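# Move three gears from furnace tray to table, upright

## Task

Lift all three gears off the furnace tray and set each one standing on the table next to the tray with its small end pointing up, then release them.

## Robot and tools

Robot and frame. Two arms, left_arm and right_arm, each ending in a two-finger parallel gripper. All reported poses share one scene frame: origin on the table top midway between the arms, +z up, +x outward over the table, left_arm on the +y side. The names left and right refer to the arms, not to image sides. Base of left_arm sits at (+0.018, +0.275, 0) m, right_arm at (-0.048, -0.344, 0) m. In a gripper's own axes the fingers point along +z and close along y. end_effector_position is the spot between the finger pads, roughly 1 cm back from the tips.

Row layout (used by both moving tools). One row is a single list of 14 numbers, each in [-1, 1], covering both arms even when only one moves: dx, dy, dz, rx, ry, rz, opening for left_arm, followed by the same seven for right_arm. dx..rz are an offset, not a pose: a shift of that gripper from its measured pose, expressed in the gripper's own axes. Scale: 1.0 equals 0.6 m of travel or 180 degrees of turn; rx, ry, rz form one rotation vector. opening is absolute, not an offset: +1 is fully open (0.094 m), -1 is closed.

execute_actions(actions). actions is a list of actions; each action is a table of at most 15 rows, each row applied for one control step of 1/30 s. If a table has fewer than 15 rows, its final row repeats to fill the 15 steps. Every row in an action is an offset from the pose at the start of that action, not from the previous row. For the first action in a call, that start is the last pose a result reported. An empty list just returns state and images.

move(target, speed, blocking). target is one 14-number row as above; its offsets count from the pose in the latest result that showed one. Each gripper travels a straight line to its goal; both arms finish together, over 0.5 to 10 s, and anything longer is cut off at 10 s. speed is the top path speed in m/s, 0.002 to 0.5 (default 0.25); turning is capped at twice that value in rad/s. Rotation takes the shorter way. Paths ignore obstacles and the other arm; a gripper can lag, drift, and exceed speed, mostly with the arm nearly extended. The opening is sent at the start. The result adds a move: line giving the ending (done, off_target, moving, held, fault) and limits (paced means the sent pose was clipped; held means some steps were blocked, after which the arm may surge), plus each gripper's distance from its goal. With blocking=false you get a result after 0.5 s while motion continues; poll with wait(0), and call wait or stop before any further execute_actions or move.

wait(seconds): 0 to 10 s, arms keep their last command; returns early if a running move ends. stop(): brakes the running move; it needs stopping distance, more when fast; fingers keep moving. zoom_image(camera, region): region [x0, y0, x1, y1] in pixels of that camera's latest image, at most 504 by 504; cameras are cam_head_left, cam_head_right, cam_high, cam_low, cam_left_wrist, cam_right_wrist, all 504x504. Calibration (K, distortion D, T_world_to_cam) is supplied per camera and may be a few mm and degrees off. read_manual(section) only returns licence text. finished_scene(scene) ends the current scene irreversibly, passing its number; the gears must already be placed and stay put.

Controller behaviour. Each control step clips the commanded pose to within 70 mm and 16 degrees of the measured one, then damped inverse kinematics chases it, favouring position over orientation. A distant goal may need several actions; after an action the arm goes no farther than its last clipped pose. Hand target lines show the pose currently pursued. Elbows stop just short of straight. Joint ranges (rad): waist -2.880 to 2.880, shoulder 0.000 to 3.142, elbow 0.000 to 3.019, wrist pitch -1.693 to 1.571, wrist yaw -1.571 to 1.571, wrist roll -2.094 to 2.094.

Sag. Arms often finish a centimetre or more below the goal, and repeated zero offsets let them sink further. To keep an arm in place, send the corrective offset back to its intended pose in the first call of a reply and zeros afterward, aiming higher if it still droops. The robot holds the last command while you are composing a reply.

Results. The state line lists each gripper's position (m) and quat_wxyz in the scene frame; printed positions can be off, more so at long reach. A pose unreachable line means a clearance check altered or blocked that arm's command. Step readings list positions at some steps; HELD marks steps where an arm was held back. grip_measured uses the same scale as opening; the last Joint positions value is the opening in metres; each gripper may read up to about 1 mm off. Joint torques are raw drive outputs with offsets and noise. MOTOR HOT appears from 85 °C; at 100 °C an OVER-TEMPERATURE FAULT drops that arm. FAULT lines mark stops.

Gripping. To hold a gear, command an opening below grip_measured, about 0.03 below for a firm grip, less for a lighter one. Pads push about 50 to 62 N each, less on thin parts under about 2 mm, and can spike at first touch. Held parts or loose objects may get brief random tugs.

Avoid: knocking or placing anything off the table, dropping or slamming gears, pressing hard (faster contact and goals set deeper past contact both press harder; a blocked arm keeps pushing until newly commanded), and letting the two arms collide or press on each other. Open both grippers at the end.

Each tool is called after ">>>" as name([rows], argument=value, ...), one row to a line, values as JSON.

## Session

>>> execute_actions(actions=[])

Scene clock: 0.00 s.
left_arm: end_effector_position=(+0.7016, +0.5195, +0.1582) grip_measured=+1.000 end_effector_quat_wxyz=(+0.607, -0.245, +0.719, +0.231) | right_arm: end_effector_position=(+0.5306, -0.0846, +0.3084) grip_measured=+1.000 end_effector_quat_wxyz=(+0.505, +0.005, +0.838, +0.207)
Joint positions: left_arm=[ 0.216  1.932  1.173  0.586 -0.446 -0.04   0.094] | right_arm=[ 0.296  1.447  1.164 -0.133  0.047  0.416  0.094]
Joint velocities: left_arm=[-0.005 -0.005 -0.002 -0.007 -0.007  0.022  0.   ] | right_arm=[ 0.005 -0.005 -0.017 -0.002  0.081  0.037  0.   ]
Joint torques (N m, as the arm reports them, + toward a larger angle): no reading
Motor temperatures (°C, as the motors report them): left_arm=[24 25 26 28 26 25] | right_arm=[28 27 28 27 26 26]
Hand target (left_arm): +0.707, +0.521, +0.166; +0.614, -0.246, +0.713, +0.231
Hand target (right_arm): +0.535, -0.082, +0.335; +0.523, +0.005, +0.825, +0.216

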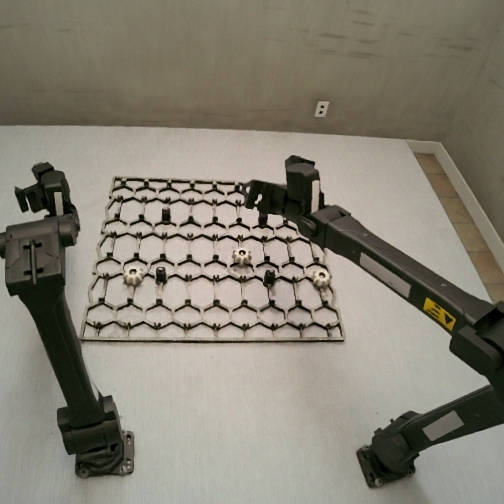

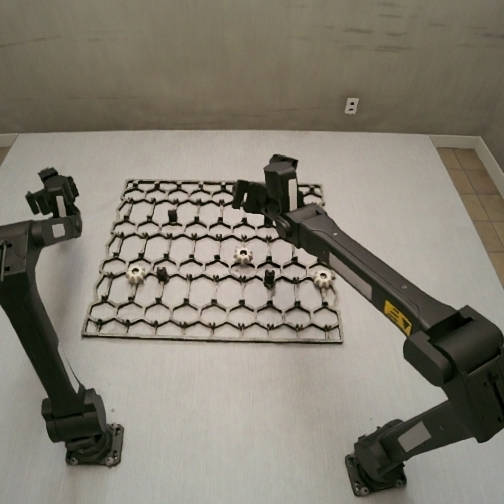

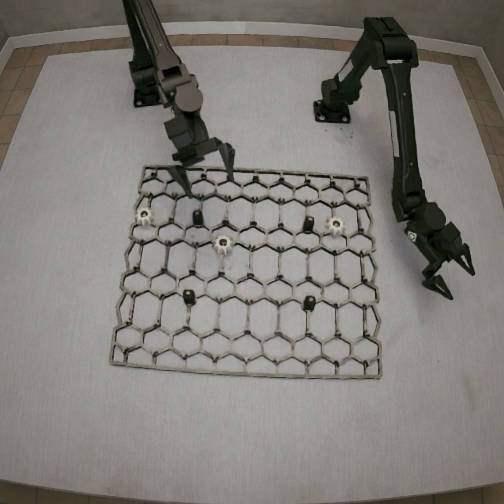

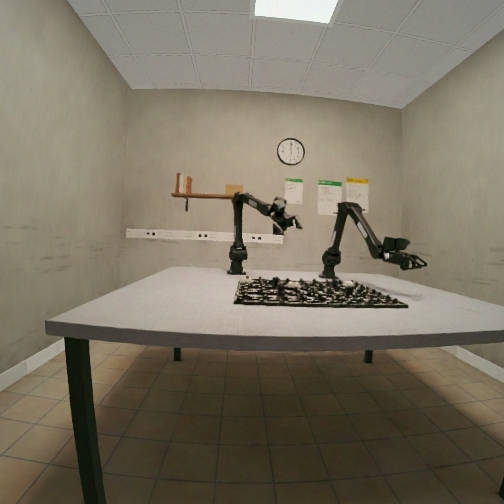

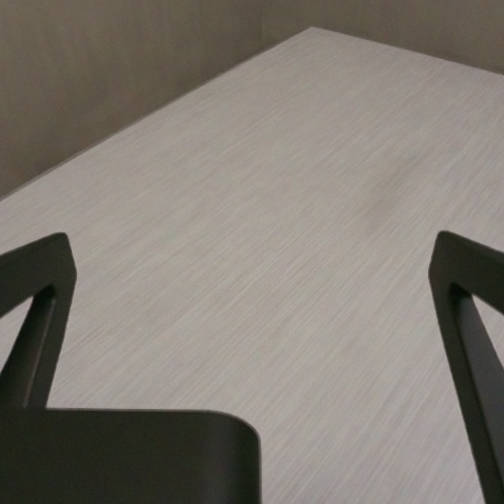

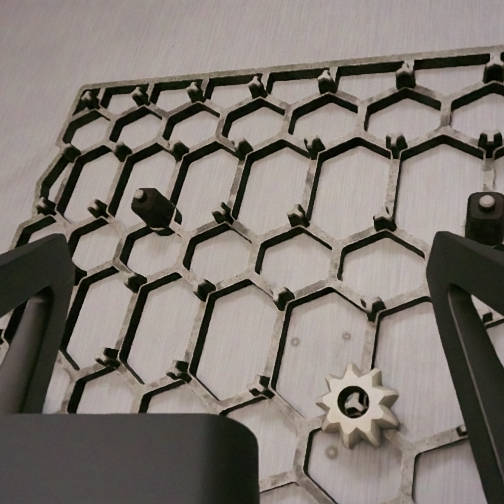

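>>> zoom_image(camera="cam_high", region=[110, 180, 370, 280])

>>> zoom_image(camera="cam_right_wrist", region=[280, 330, 440, 470])

Region (110, 180, 370, 280) of cam_high's 504x504 image, scaled by 1.938, with more detail than that image has; it fills the top 194 rows of this view, and the rest is white.

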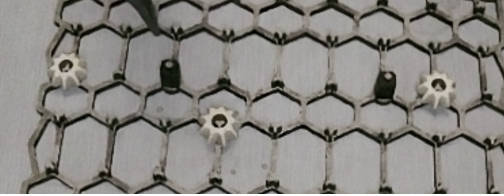

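Region (280, 330, 440, 470) of cam_right_wrist's 504x504 image, scaled by 3.150, with more detail than that image has; it fills the top 441 rows of this view, and the rest is white.

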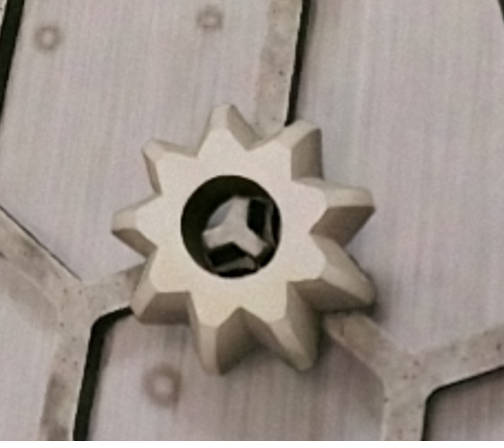

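>>> move(target=[0.154,-0.165,-0.609,0.163,0.427,0.173,1, 0.259,-0.123,0.127,0.139,0.340,-0.003,1], speed=0.3)

Scene clock: 4.80 s.
left_arm: end_effector_position=(+0.4598, +0.2100, +0.1149) grip_measured=+1.000 end_effector_quat_wxyz=(-0.007, -0.009, +1.000, +0.009) | right_arm: end_effector_position=(+0.5109, -0.0911, +0.1001) grip_measured=+1.000 end_effector_quat_wxyz=(-0.020, -0.007, +1.000, -0.012)
Joint positions: left_arm=[-0.177  1.594  1.199 -1.193 -0.016 -0.17   0.094] | right_arm=[ 0.289  2.042  1.801 -1.376  0.006  0.413  0.094]
Joint velocities: left_arm=[-0.005 -0.005 -0.007 -0.002  0.051 -0.007  0.   ] | right_arm=[-0.015 -0.005  0.027  0.012 -0.007 -0.022  0.   ]
Joint torques (N m, as the arm reports them, + toward a larger angle): left_arm=[ -1.81 -12.69  13.19  -0.4    0.02  -0.03] | right_arm=[ -4.84 -18.8   14.02  -0.57  -0.07  -0.18]
Motor temperatures (°C, as the motors report them): left_arm=[24 25 27 28 26 25] | right_arm=[28 27 29 27 26 26]
Hand target (left_arm): +0.471, +0.204, +0.118; -0.006, -0.010, +1.000, +0.007
Hand target (right_arm): +0.532, -0.093, +0.119; +0.001, -0.003, +1.000, -0.001
Off the commanded pose (left_arm): 0.015 m, 2 deg.
Off the commanded pose (right_arm): 0.031 m, 3 deg.
move: off_target (left_arm, right_arm)
camera_calibration (this result's frames):
cam_left_wrist: T_world_to_cam=[[0.0145817, -0.999763, -0.0161943, 0.203204], [-0.809148, -0.0213134, 0.587218, 0.311795], [-0.587423, 0.00454099, -0.809267, 0.485796], [0, 0, 0, 1]] pos_world=[0.534694, 0.207595, 0.213338]
cam_right_wrist: T_world_to_cam=[[0.0294366, -0.999393, 0.0186071, -0.111378], [-0.789097, -0.0118079, 0.614155, 0.347838], [-0.613563, -0.0327615, -0.788966, 0.516819], [0, 0, 0, 1]] pos_world=[0.594858, -0.0902715, 0.196199]

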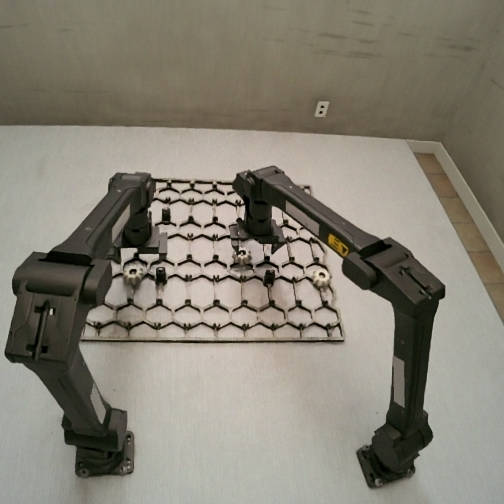

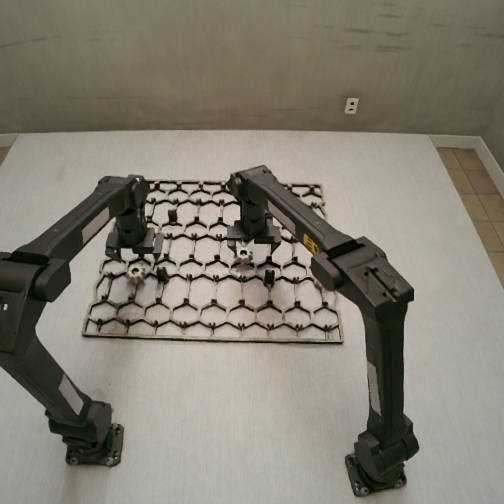

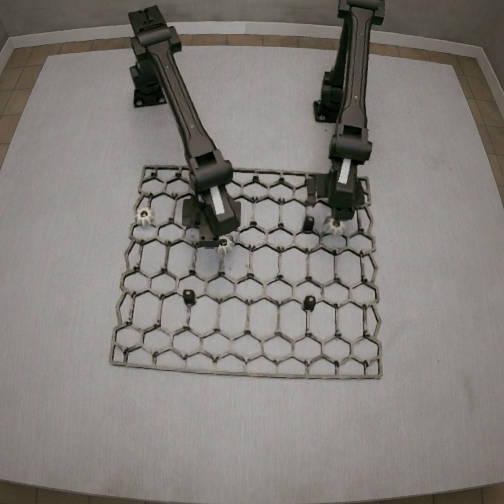

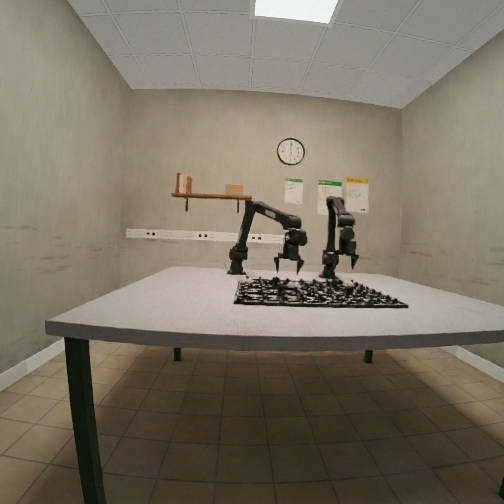

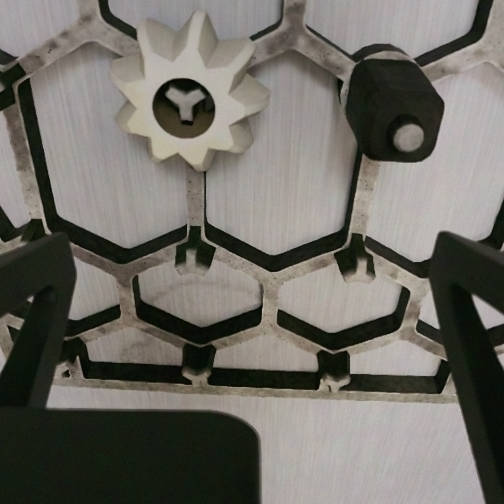

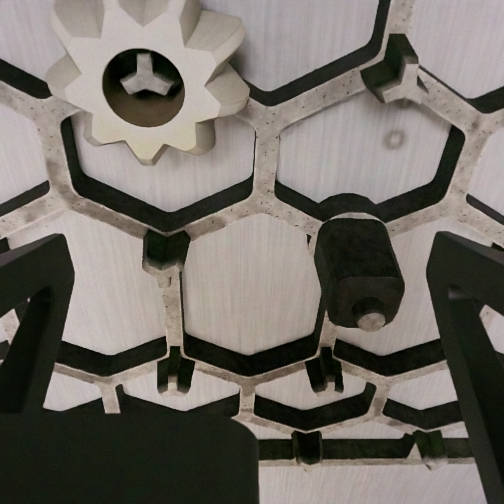

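>>> move(target=[-0.038,0.033,0.085,0,-0.004,0,1, -0.082,0.05,0.035,0,-0.013,0,1], speed=0.1)

Scene clock: 6.27 s.
left_arm: end_effector_position=(+0.4787, +0.2263, +0.0718) grip_measured=+1.000 end_effector_quat_wxyz=(+0.001, -0.009, +1.000, +0.008) | right_arm: end_effector_position=(+0.5429, -0.0781, +0.0622) grip_measured=+1.000 end_effector_quat_wxyz=(-0.024, -0.005, +1.000, -0.020)
Joint positions: left_arm=[-0.137  1.673  1.174 -1.072 -0.016 -0.129  0.094] | right_arm=[ 0.29   2.175  1.922 -1.376  0.017  0.419  0.094]
Joint velocities: left_arm=[-0.005 -0.005  0.002  0.012  0.022 -0.007  0.   ] | right_arm=[-0.015 -0.005  0.017  0.002 -0.037 -0.051  0.   ]
Joint torques (N m, as the arm reports them, + toward a larger angle): left_arm=[  0.   -13.78   9.23   0.78  -0.16   0.14] | right_arm=[ -2.   -20.72  13.46  -0.44   0.19   0.02]
Motor temperatures (°C, as the motors report them): left_arm=[24 25 27 28 26 25] | right_arm=[28 28 30 27 26 26]
Hand target (left_arm): +0.482, +0.231, +0.064; -0.001, -0.009, +1.000, +0.009
Hand target (right_arm): +0.557, -0.061, +0.077; +0.001, -0.008, +1.000, -0.011
Off the commanded pose (left_arm): 0.010 m, 0 deg.
Off the commanded pose (right_arm): 0.027 m, 3 deg.
move: off_target (right_arm)
camera_calibration (this result's frames):
cam_left_wrist: T_world_to_cam=[[0.0136846, -0.999816, -0.0134565, 0.218708], [-0.818635, -0.0189302, 0.574002, 0.357715], [-0.574151, 0.00316092, -0.818743, 0.45653], [0, 0, 0, 1]] pos_world=[0.551962, 0.223997, 0.171395]
cam_right_wrist: T_world_to_cam=[[0.0248602, -0.999119, 0.0338098, -0.0970262], [-0.785225, 0.0014158, 0.619209, 0.395122], [-0.618711, -0.041942, -0.784498, 0.508741], [0, 0, 0, 1]] pos_world=[0.627435, -0.0761625, 0.157724]

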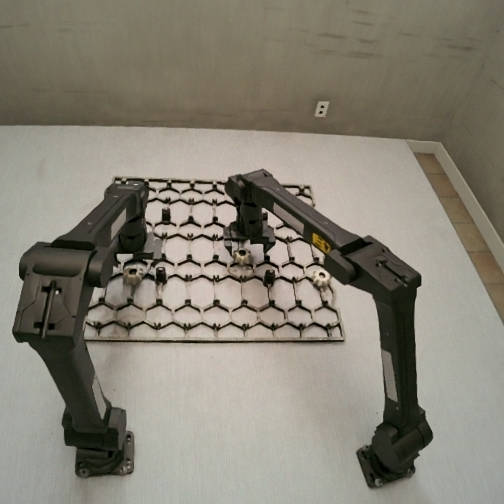

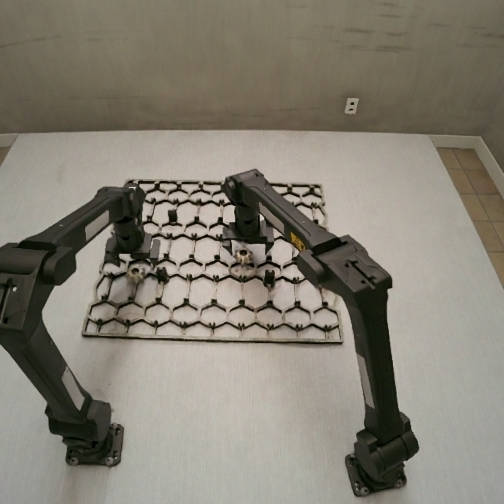

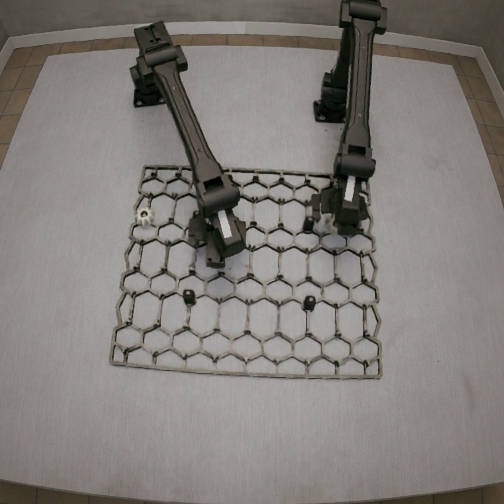

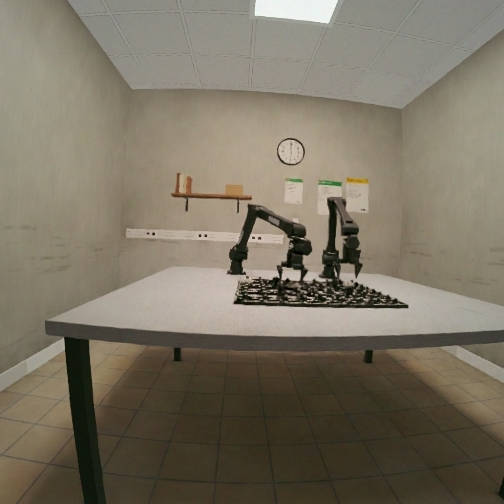

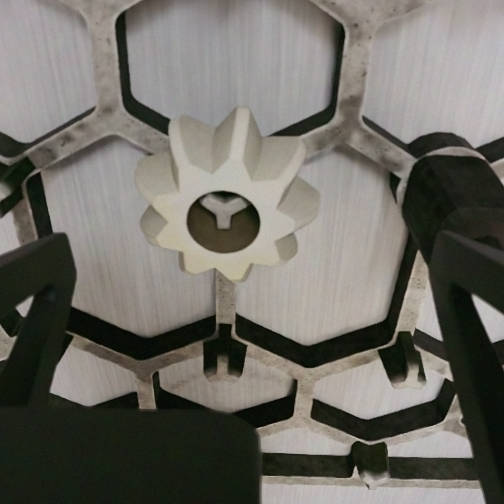

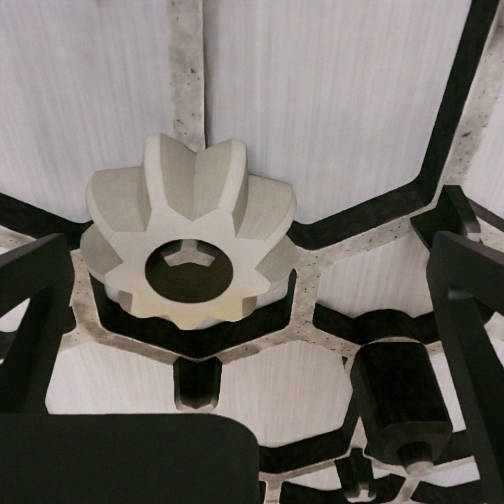

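>>> move(target=[0.008,0.022,0.063,0,0,0,0.6, -0.01,0.053,0.0,0,-0.015,0,1], speed=0.08)

Scene clock: 7.57 s.
left_arm: end_effector_position=(+0.4721, +0.2354, +0.0443) grip_measured=+0.602 end_effector_quat_wxyz=(+0.006, -0.008, +1.000, +0.007) | right_arm: end_effector_position=(+0.5376, -0.0572, +0.0589) grip_measured=+1.000 end_effector_quat_wxyz=(-0.014, -0.006, +1.000, -0.023)
Joint positions: left_arm=[-0.118  1.688  1.11  -0.983 -0.016 -0.109  0.075] | right_arm=[ 0.325  2.18   1.922 -1.358  0.03   0.454  0.094]
Joint velocities: left_arm=[-0.005 -0.005 -0.002  0.007 -0.022 -0.022 -0.   ] | right_arm=[ 0.005 -0.015  0.007 -0.002 -0.081 -0.037  0.   ]
Joint torques (N m, as the arm reports them, + toward a larger angle): left_arm=[  0.42 -13.52   8.87   0.89  -0.1    0.11] | right_arm=[ -2.72 -21.06  11.92   0.04   0.27   0.01]
Motor temperatures (°C, as the motors report them): left_arm=[24 25 27 28 26 25] | right_arm=[28 28 30 27 26 26]
Hand target (left_arm): +0.474, +0.240, +0.034; +0.001, -0.009, +1.000, +0.008
Hand target (right_arm): +0.548, -0.046, +0.061; +0.000, -0.005, +1.000, -0.019
Off the commanded pose (left_arm): 0.011 m, 1 deg.
Off the commanded pose (right_arm): 0.016 m, 2 deg.
move: off_target (left_arm, right_arm)
camera_calibration (this result's frames):
cam_left_wrist: T_world_to_cam=[[0.0122854, -0.999847, -0.0124585, 0.228197], [-0.824112, -0.0171808, 0.566166, 0.370729], [-0.566294, 0.00331157, -0.824197, 0.426648], [0, 0, 0, 1]] pos_world=[0.544327, 0.233118, 0.14459]
cam_right_wrist: T_world_to_cam=[[0.0263981, -0.99879, 0.0414855, -0.0771843], [-0.796932, 0.00402693, 0.604056, 0.400373], [-0.603492, -0.0490071, -0.795861, 0.495876], [0, 0, 0, 1]] pos_world=[0.620365, -0.0544018, 0.156003]

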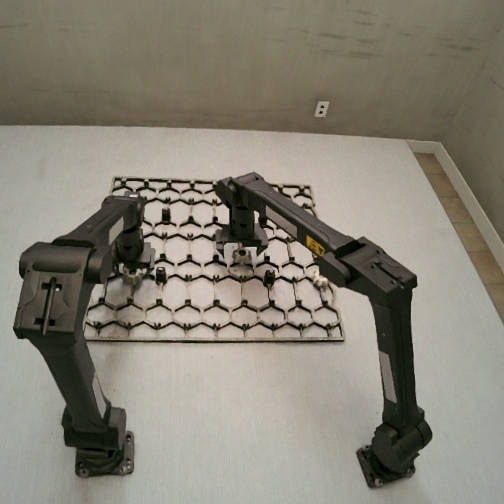

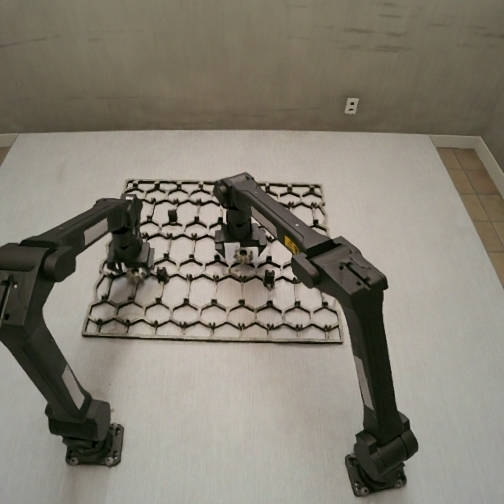

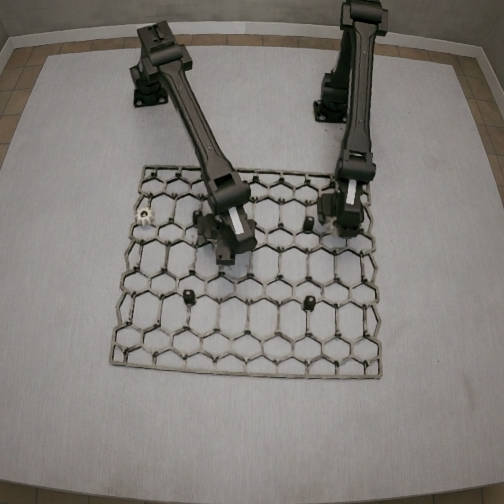

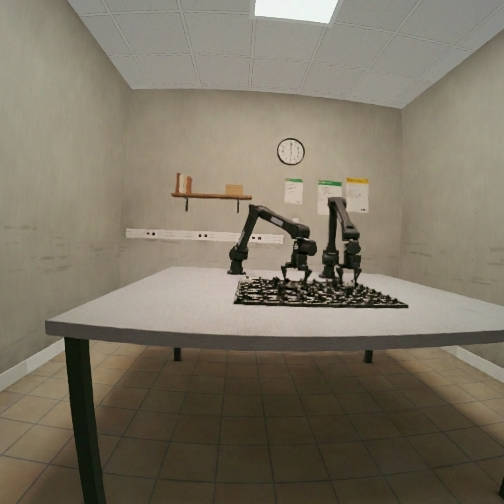

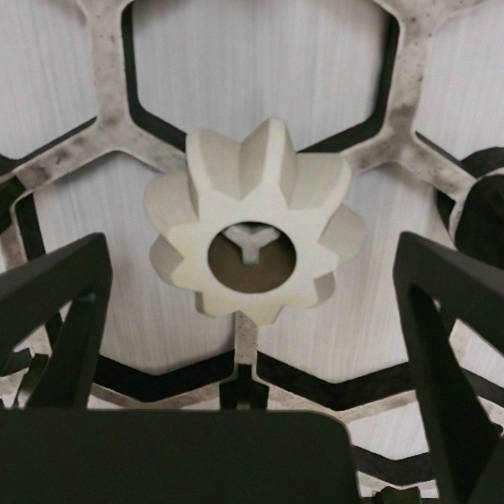

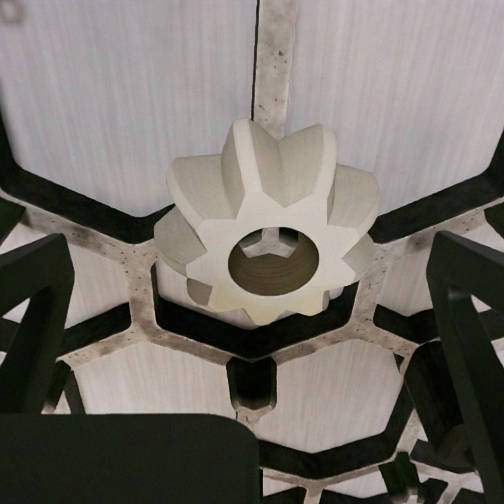

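>>> move(target=[-0.003,0.007,0.037,0,0,0,0.6, -0.017,0.012,0.013,0,-0.009,0,0.6], speed=0.05)

Scene clock: 8.67 s.
left_arm: end_effector_position=(+0.4730, +0.2353, +0.0336) grip_measured=+0.602 end_effector_quat_wxyz=(+0.012, -0.007, +1.000, +0.007) | right_arm: end_effector_position=(+0.5429, -0.0560, +0.0572) grip_measured=+0.602 end_effector_quat_wxyz=(-0.004, -0.006, +1.000, -0.023)
Joint positions: left_arm=[-0.118  1.699  1.092 -0.94  -0.016 -0.107  0.075] | right_arm=[ 0.325  2.183  1.922 -1.336  0.037  0.454  0.075]
Joint velocities: left_arm=[-0.005 -0.005  0.012 -0.002 -0.007  0.022 -0.   ] | right_arm=[-0.034  0.024  0.002 -0.007  0.051 -0.037  0.   ]
Joint torques (N m, as the arm reports them, + toward a larger angle): left_arm=[  0.42 -12.53   8.47   0.98  -0.12   0.1 ] | right_arm=[ -2.83 -20.09  10.01   0.33   0.24  -0.07]
Motor temperatures (°C, as the motors report them): left_arm=[24 25 27 28 26 25] | right_arm=[28 28 30 27 26 26]
Hand target (left_arm): +0.474, +0.240, +0.022; +0.006, -0.008, +1.000, +0.007
Hand target (right_arm): +0.547, -0.050, +0.051; +0.000, -0.006, +1.000, -0.023
Off the commanded pose (left_arm): 0.012 m, 1 deg.
Off the commanded pose (right_arm): 0.010 m, 0 deg.
move: off_target (left_arm)
camera_calibration (this result's frames):
cam_left_wrist: T_world_to_cam=[[0.010908, -0.999878, -0.011173, 0.228579], [-0.831156, -0.0152784, 0.555829, 0.380788], [-0.555932, 0.00322356, -0.831221, 0.413737], [0, 0, 0, 1]] pos_world=[0.544011, 0.233035, 0.134808]
cam_right_wrist: T_world_to_cam=[[0.0254422, -0.99887, 0.040134, -0.0755177], [-0.809338, 0.00298413, 0.587335, 0.413126], [-0.586791, -0.0474251, -0.808348, 0.489542], [0, 0, 0, 1]] pos_world=[0.623539, -0.0534486, 0.156108]

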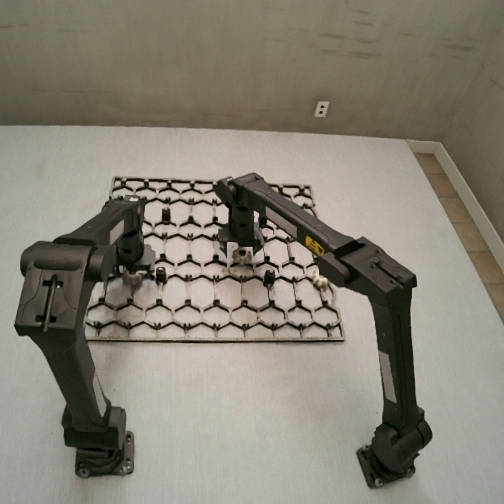

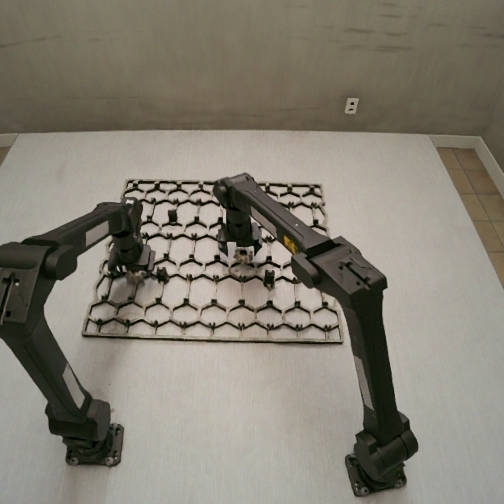

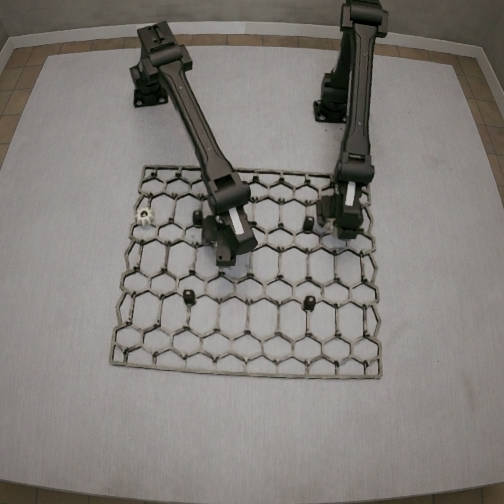

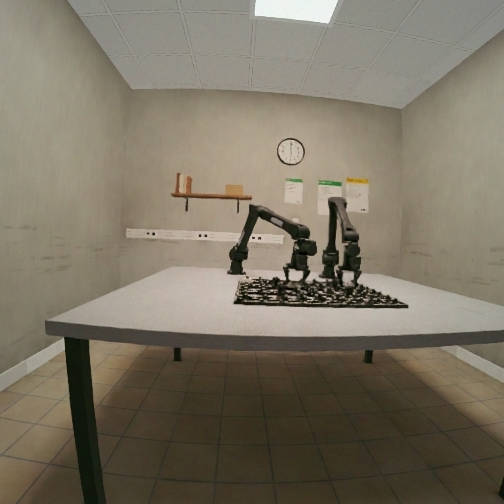

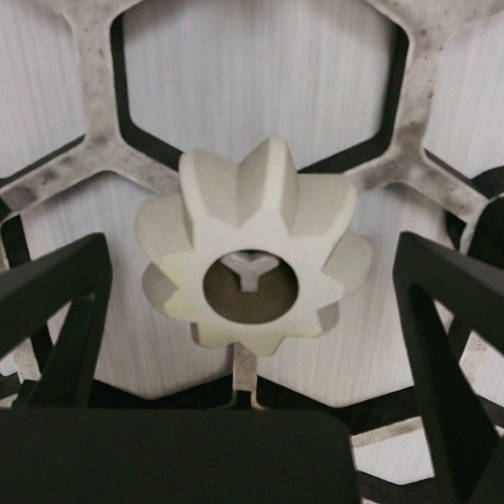

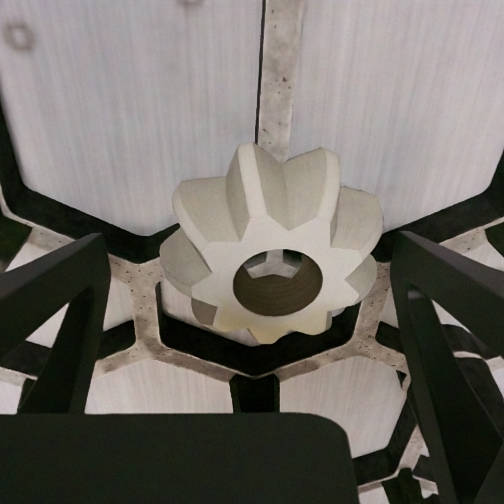

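>>> move(target=[-0.002,0.007,0.019,0,0,0,-0.4, -0.007,0.002,0.016,0,0,0,-0.4], speed=0.05)

Scene clock: 9.47 s.
left_arm: end_effector_position=(+0.4726, +0.2352, +0.0329) grip_measured=+0.204 end_effector_quat_wxyz=(+0.012, -0.007, +1.000, +0.006) | right_arm: end_effector_position=(+0.5435, -0.0584, +0.0571) grip_measured=+0.143 end_effector_quat_wxyz=(-0.003, -0.005, +1.000, -0.026)
Joint positions: left_arm=[-0.118  1.699  1.089 -0.938 -0.015 -0.107  0.057] | right_arm=[ 0.324  2.183  1.922 -1.338  0.044  0.454  0.054]
Joint velocities: left_arm=[-0.015 -0.015  0.002 -0.007  0.022  0.007 -0.   ] | right_arm=[ 0.015  0.005  0.017 -0.007  0.051 -0.007  0.001]
Joint torques (N m, as the arm reports them, + toward a larger angle): left_arm=[  0.31 -14.14   8.05   1.35  -0.14   0.13] | right_arm=[ -3.53 -20.18   8.91   0.8   -0.07  -0.12]
Motor temperatures (°C, as the motors report them): left_arm=[24 25 27 28 26 25] | right_arm=[28 28 30 27 26 26]
Hand target (left_arm): +0.474, +0.240, +0.022; +0.012, -0.007, +1.000, +0.007
Hand target (right_arm): +0.547, -0.055, +0.047; -0.004, -0.005, +1.000, -0.023
Off the commanded pose (left_arm): 0.012 m, 0 deg.
Off the commanded pose (right_arm): 0.011 m, 0 deg.
move: off_target (left_arm, right_arm)
camera_calibration (this result's frames):
cam_left_wrist: T_world_to_cam=[[0.0108845, -0.999891, -0.0099956, 0.228393], [-0.831309, -0.0146038, 0.555619, 0.380754], [-0.555705, 0.00226176, -0.831377, 0.41303], [0, 0, 0, 1]] pos_world=[0.543561, 0.232994, 0.134112]
cam_right_wrist: T_world_to_cam=[[0.0236808, -0.998599, 0.047313, -0.0773642], [-0.809928, 0.00857972, 0.586466, 0.414448], [-0.586051, -0.0522082, -0.808591, 0.488985], [0, 0, 0, 1]] pos_world=[0.624075, -0.0552827, 0.155989]

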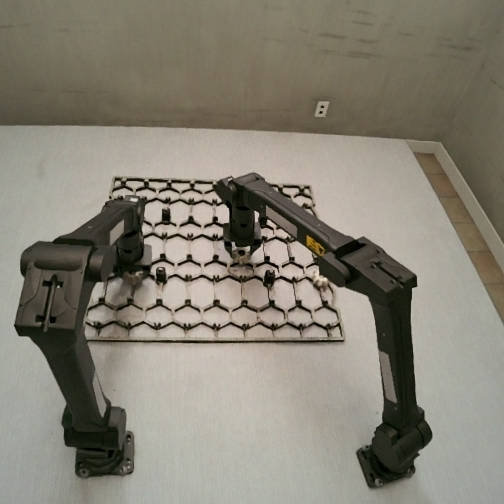

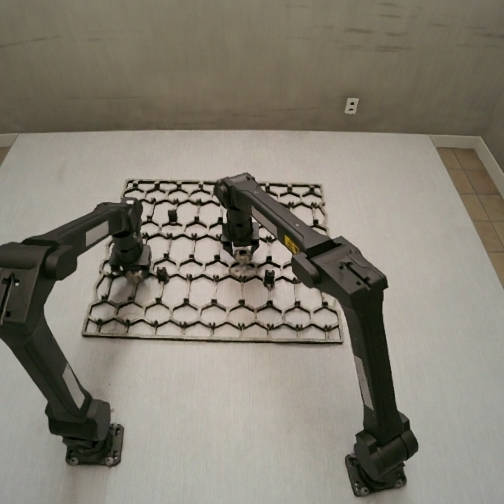

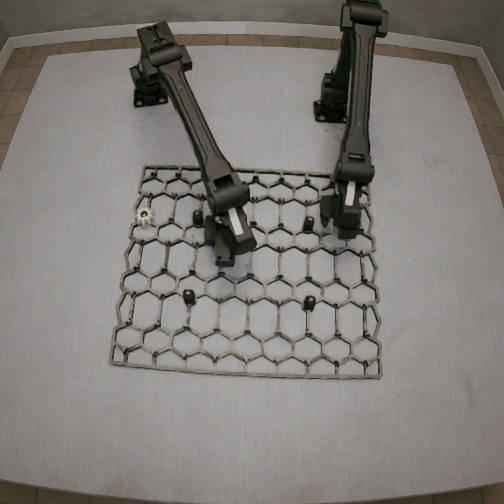

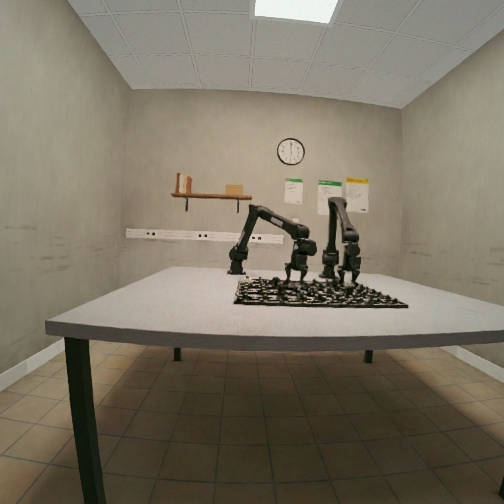

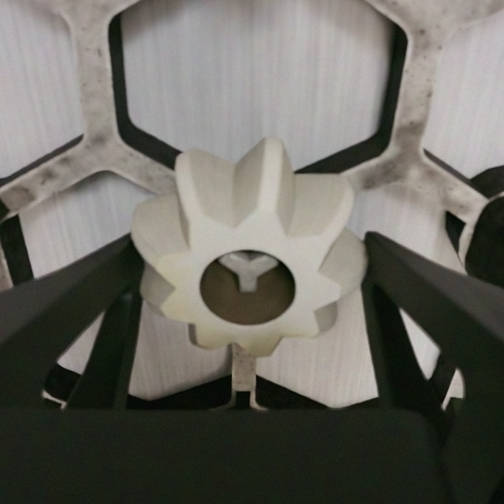

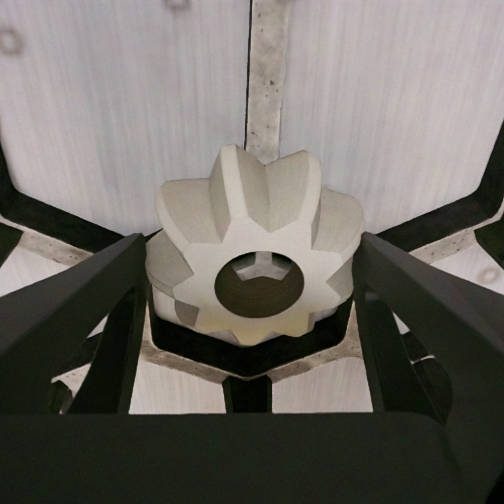

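Gripped. Lift.

>>> move(target=[-0.002,0.007,-0.12,0,0,0,-0.4, -0.007,0.005,-0.14,0,0,0,-0.4], speed=0.06)

Scene clock: 12.13 s.
left_arm: end_effector_position=(+0.4506, +0.2371, +0.0741) grip_measured=+0.204 end_effector_quat_wxyz=(-0.023, -0.007, +1.000, +0.010) | right_arm: end_effector_position=(+0.5303, -0.0654, +0.0945) grip_measured=+0.143 end_effector_quat_wxyz=(-0.044, -0.006, +0.998, -0.048)
Joint positions: left_arm=[-0.118  1.629  1.124 -1.113 -0.015 -0.107  0.057] | right_arm=[ 0.324  2.184  2.018 -1.528  0.046  0.454  0.054]
Joint velocities: left_arm=[-0.005 -0.005 -0.012 -0.002 -0.051  0.007 -0.001] | right_arm=[-0.015 -0.005  0.002 -0.037 -0.051 -0.037 -0.   ]
Joint torques (N m, as the arm reports them, + toward a larger angle): left_arm=[ -0.08 -17.91  13.66  -0.49  -0.14   0.07] | right_arm=[ -2.16 -24.08  14.86  -0.97  -0.01   0.  ]
Motor temperatures (°C, as the motors report them): left_arm=[24 25 27 28 26 25] | right_arm=[28 28 30 27 26 26]
Hand target (left_arm): +0.470, +0.238, +0.105; +0.012, -0.007, +1.000, +0.006
Hand target (right_arm): +0.545, -0.053, +0.141; -0.003, -0.005, +1.000, -0.026
Off the commanded pose (left_arm): 0.038 m, 4 deg.
Off the commanded pose (right_arm): 0.052 m, 5 deg.
move: off_target (left_arm, right_arm)
camera_calibration (this result's frames):
cam_left_wrist: T_world_to_cam=[[0.00994344, -0.999808, -0.0168969, 0.231946], [-0.790228, -0.0182112, 0.612542, 0.317672], [-0.612732, 0.00726164, -0.790257, 0.456571], [0, 0, 0, 1]] pos_world=[0.528482, 0.234372, 0.17014]
cam_right_wrist: T_world_to_cam=[[0.0294786, -0.995615, 0.0887786, -0.092618], [-0.758804, 0.0355244, 0.650349, 0.350506], [-0.650651, -0.086537, -0.75443, 0.538063], [0, 0, 0, 1]] pos_world=[0.618787, -0.058101, 0.186201]

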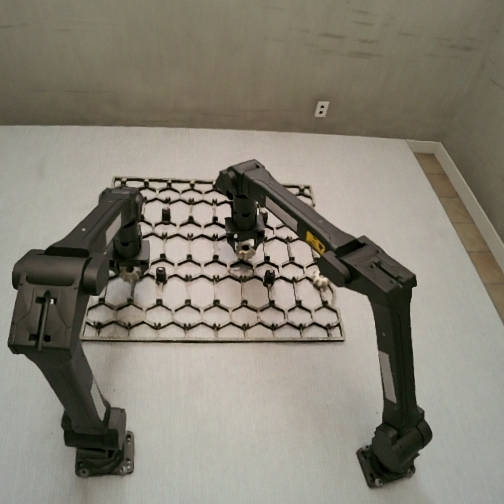

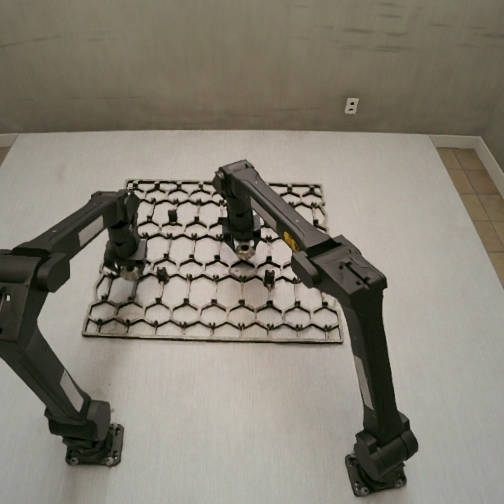

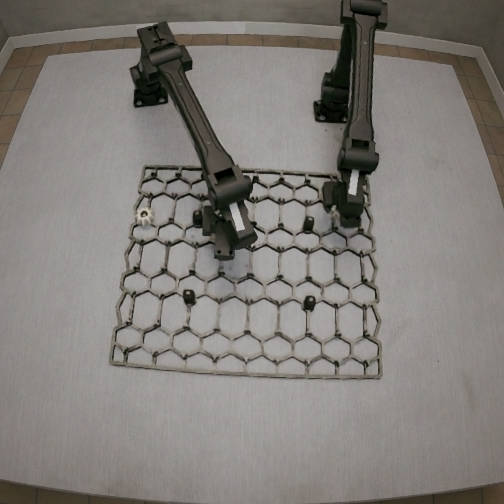

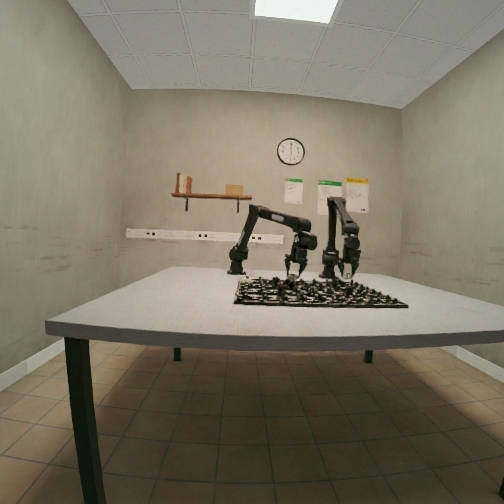

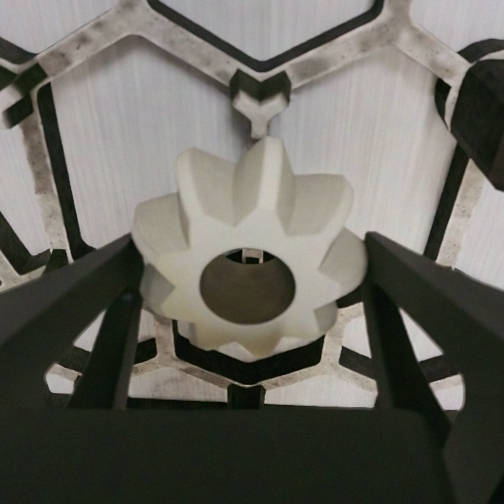

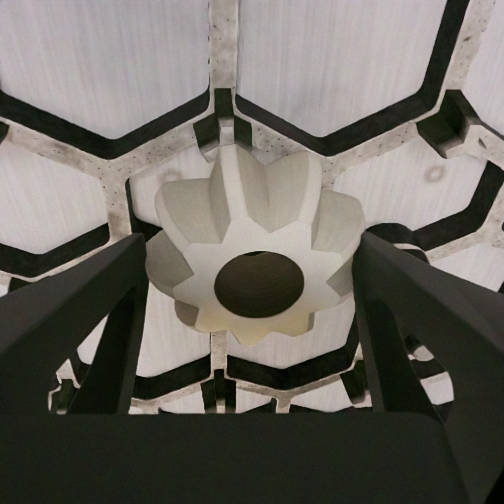

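>>> move(target=[-0.033,0.308,-0.10,0.006,-0.035,0,-0.4, 0.525,0.045,-0.112,-0.045,-0.04,0,-0.4], speed=0.2)

Scene clock: 14.50 s.
left_arm: end_effector_position=(+0.4573, +0.4137, +0.1120) grip_measured=+0.204 end_effector_quat_wxyz=(+0.007, -0.010, +1.000, -0.010) | right_arm: end_effector_position=(+0.2257, -0.0335, +0.1860) grip_measured=-0.398 end_effector_quat_wxyz=(+0.011, -0.008, +1.000, +0.021)
Joint positions: left_arm=[ 0.289  1.616  1.218 -1.166  0.023  0.295  0.057] | right_arm=[ 0.706  1.415  1.194 -1.303 -0.012  0.829  0.028]
Joint velocities: left_arm=[ 0.005 -0.005 -0.012 -0.017 -0.007  0.095  0.   ] | right_arm=[-0.015 -0.015  0.007 -0.002 -0.081  0.037 -0.001]
Joint torques (N m, as the arm reports them, + toward a larger angle): left_arm=[ -0.43 -17.64  14.17  -0.36   0.09   0.11] | right_arm=[ -2.57 -10.95   8.58   0.42   0.12  -0.04]
Motor temperatures (°C, as the motors report them): left_arm=[24 25 28 28 26 25] | right_arm=[28 28 30 27 26 26]
Hand target (left_arm): +0.472, +0.420, +0.138; +0.034, -0.006, +0.999, -0.004
Hand target (right_arm): +0.223, -0.033, +0.190; +0.016, -0.005, +0.999, +0.027
Off the commanded pose (left_arm): 0.029 m, 3 deg.
Off the commanded pose (right_arm): 0.004 m, 1 deg.
move: off_target (left_arm); limits=paced
camera_calibration (this result's frames):
cam_left_wrist: T_world_to_cam=[[0.0156928, -0.999625, 0.0224194, 0.401911], [-0.825594, -0.000305544, 0.564264, 0.317167], [-0.564046, -0.0273643, -0.82529, 0.485358], [0, 0, 0, 1]] pos_world=[0.529308, 0.415139, 0.212585]
cam_right_wrist: T_world_to_cam=[[0.0310261, -0.998408, -0.0471034, -0.0350916], [-0.825888, -0.0521518, 0.561417, 0.0874431], [-0.56298, 0.0214835, -0.826191, 0.408848], [0, 0, 0, 1]] pos_world=[0.30348, -0.0392589, 0.287041]

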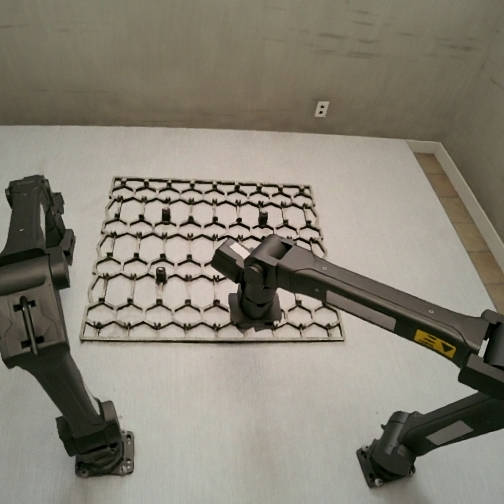

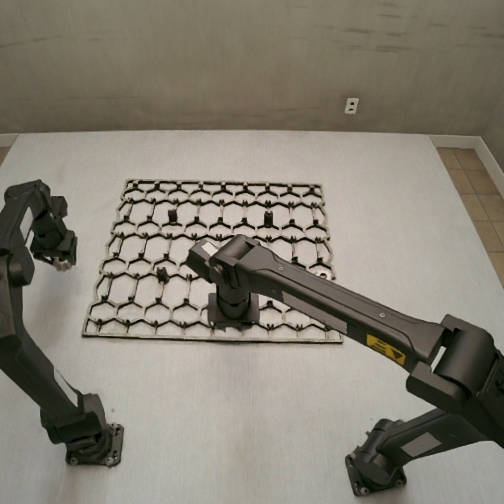

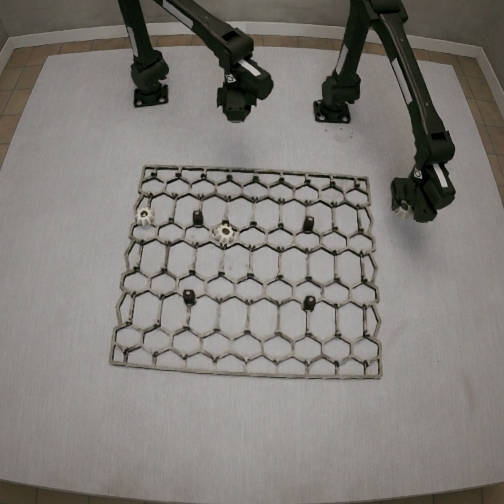

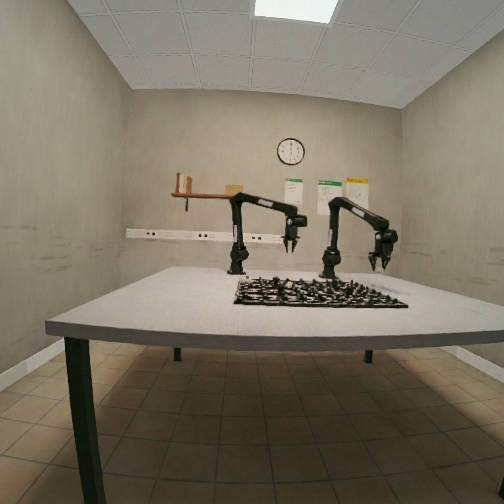

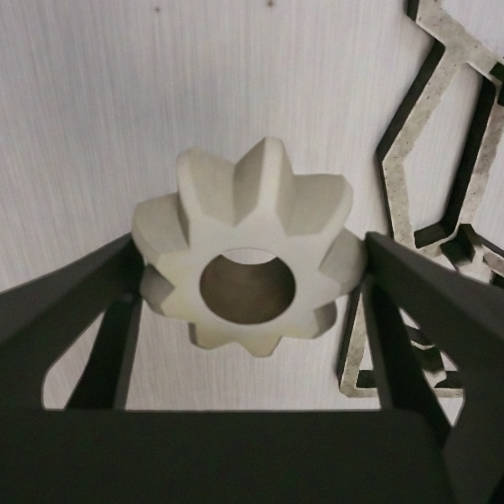

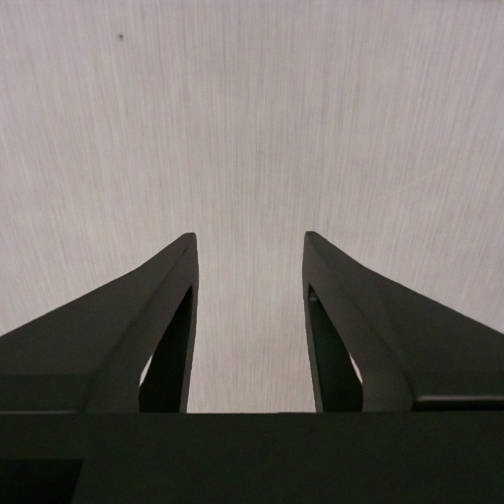

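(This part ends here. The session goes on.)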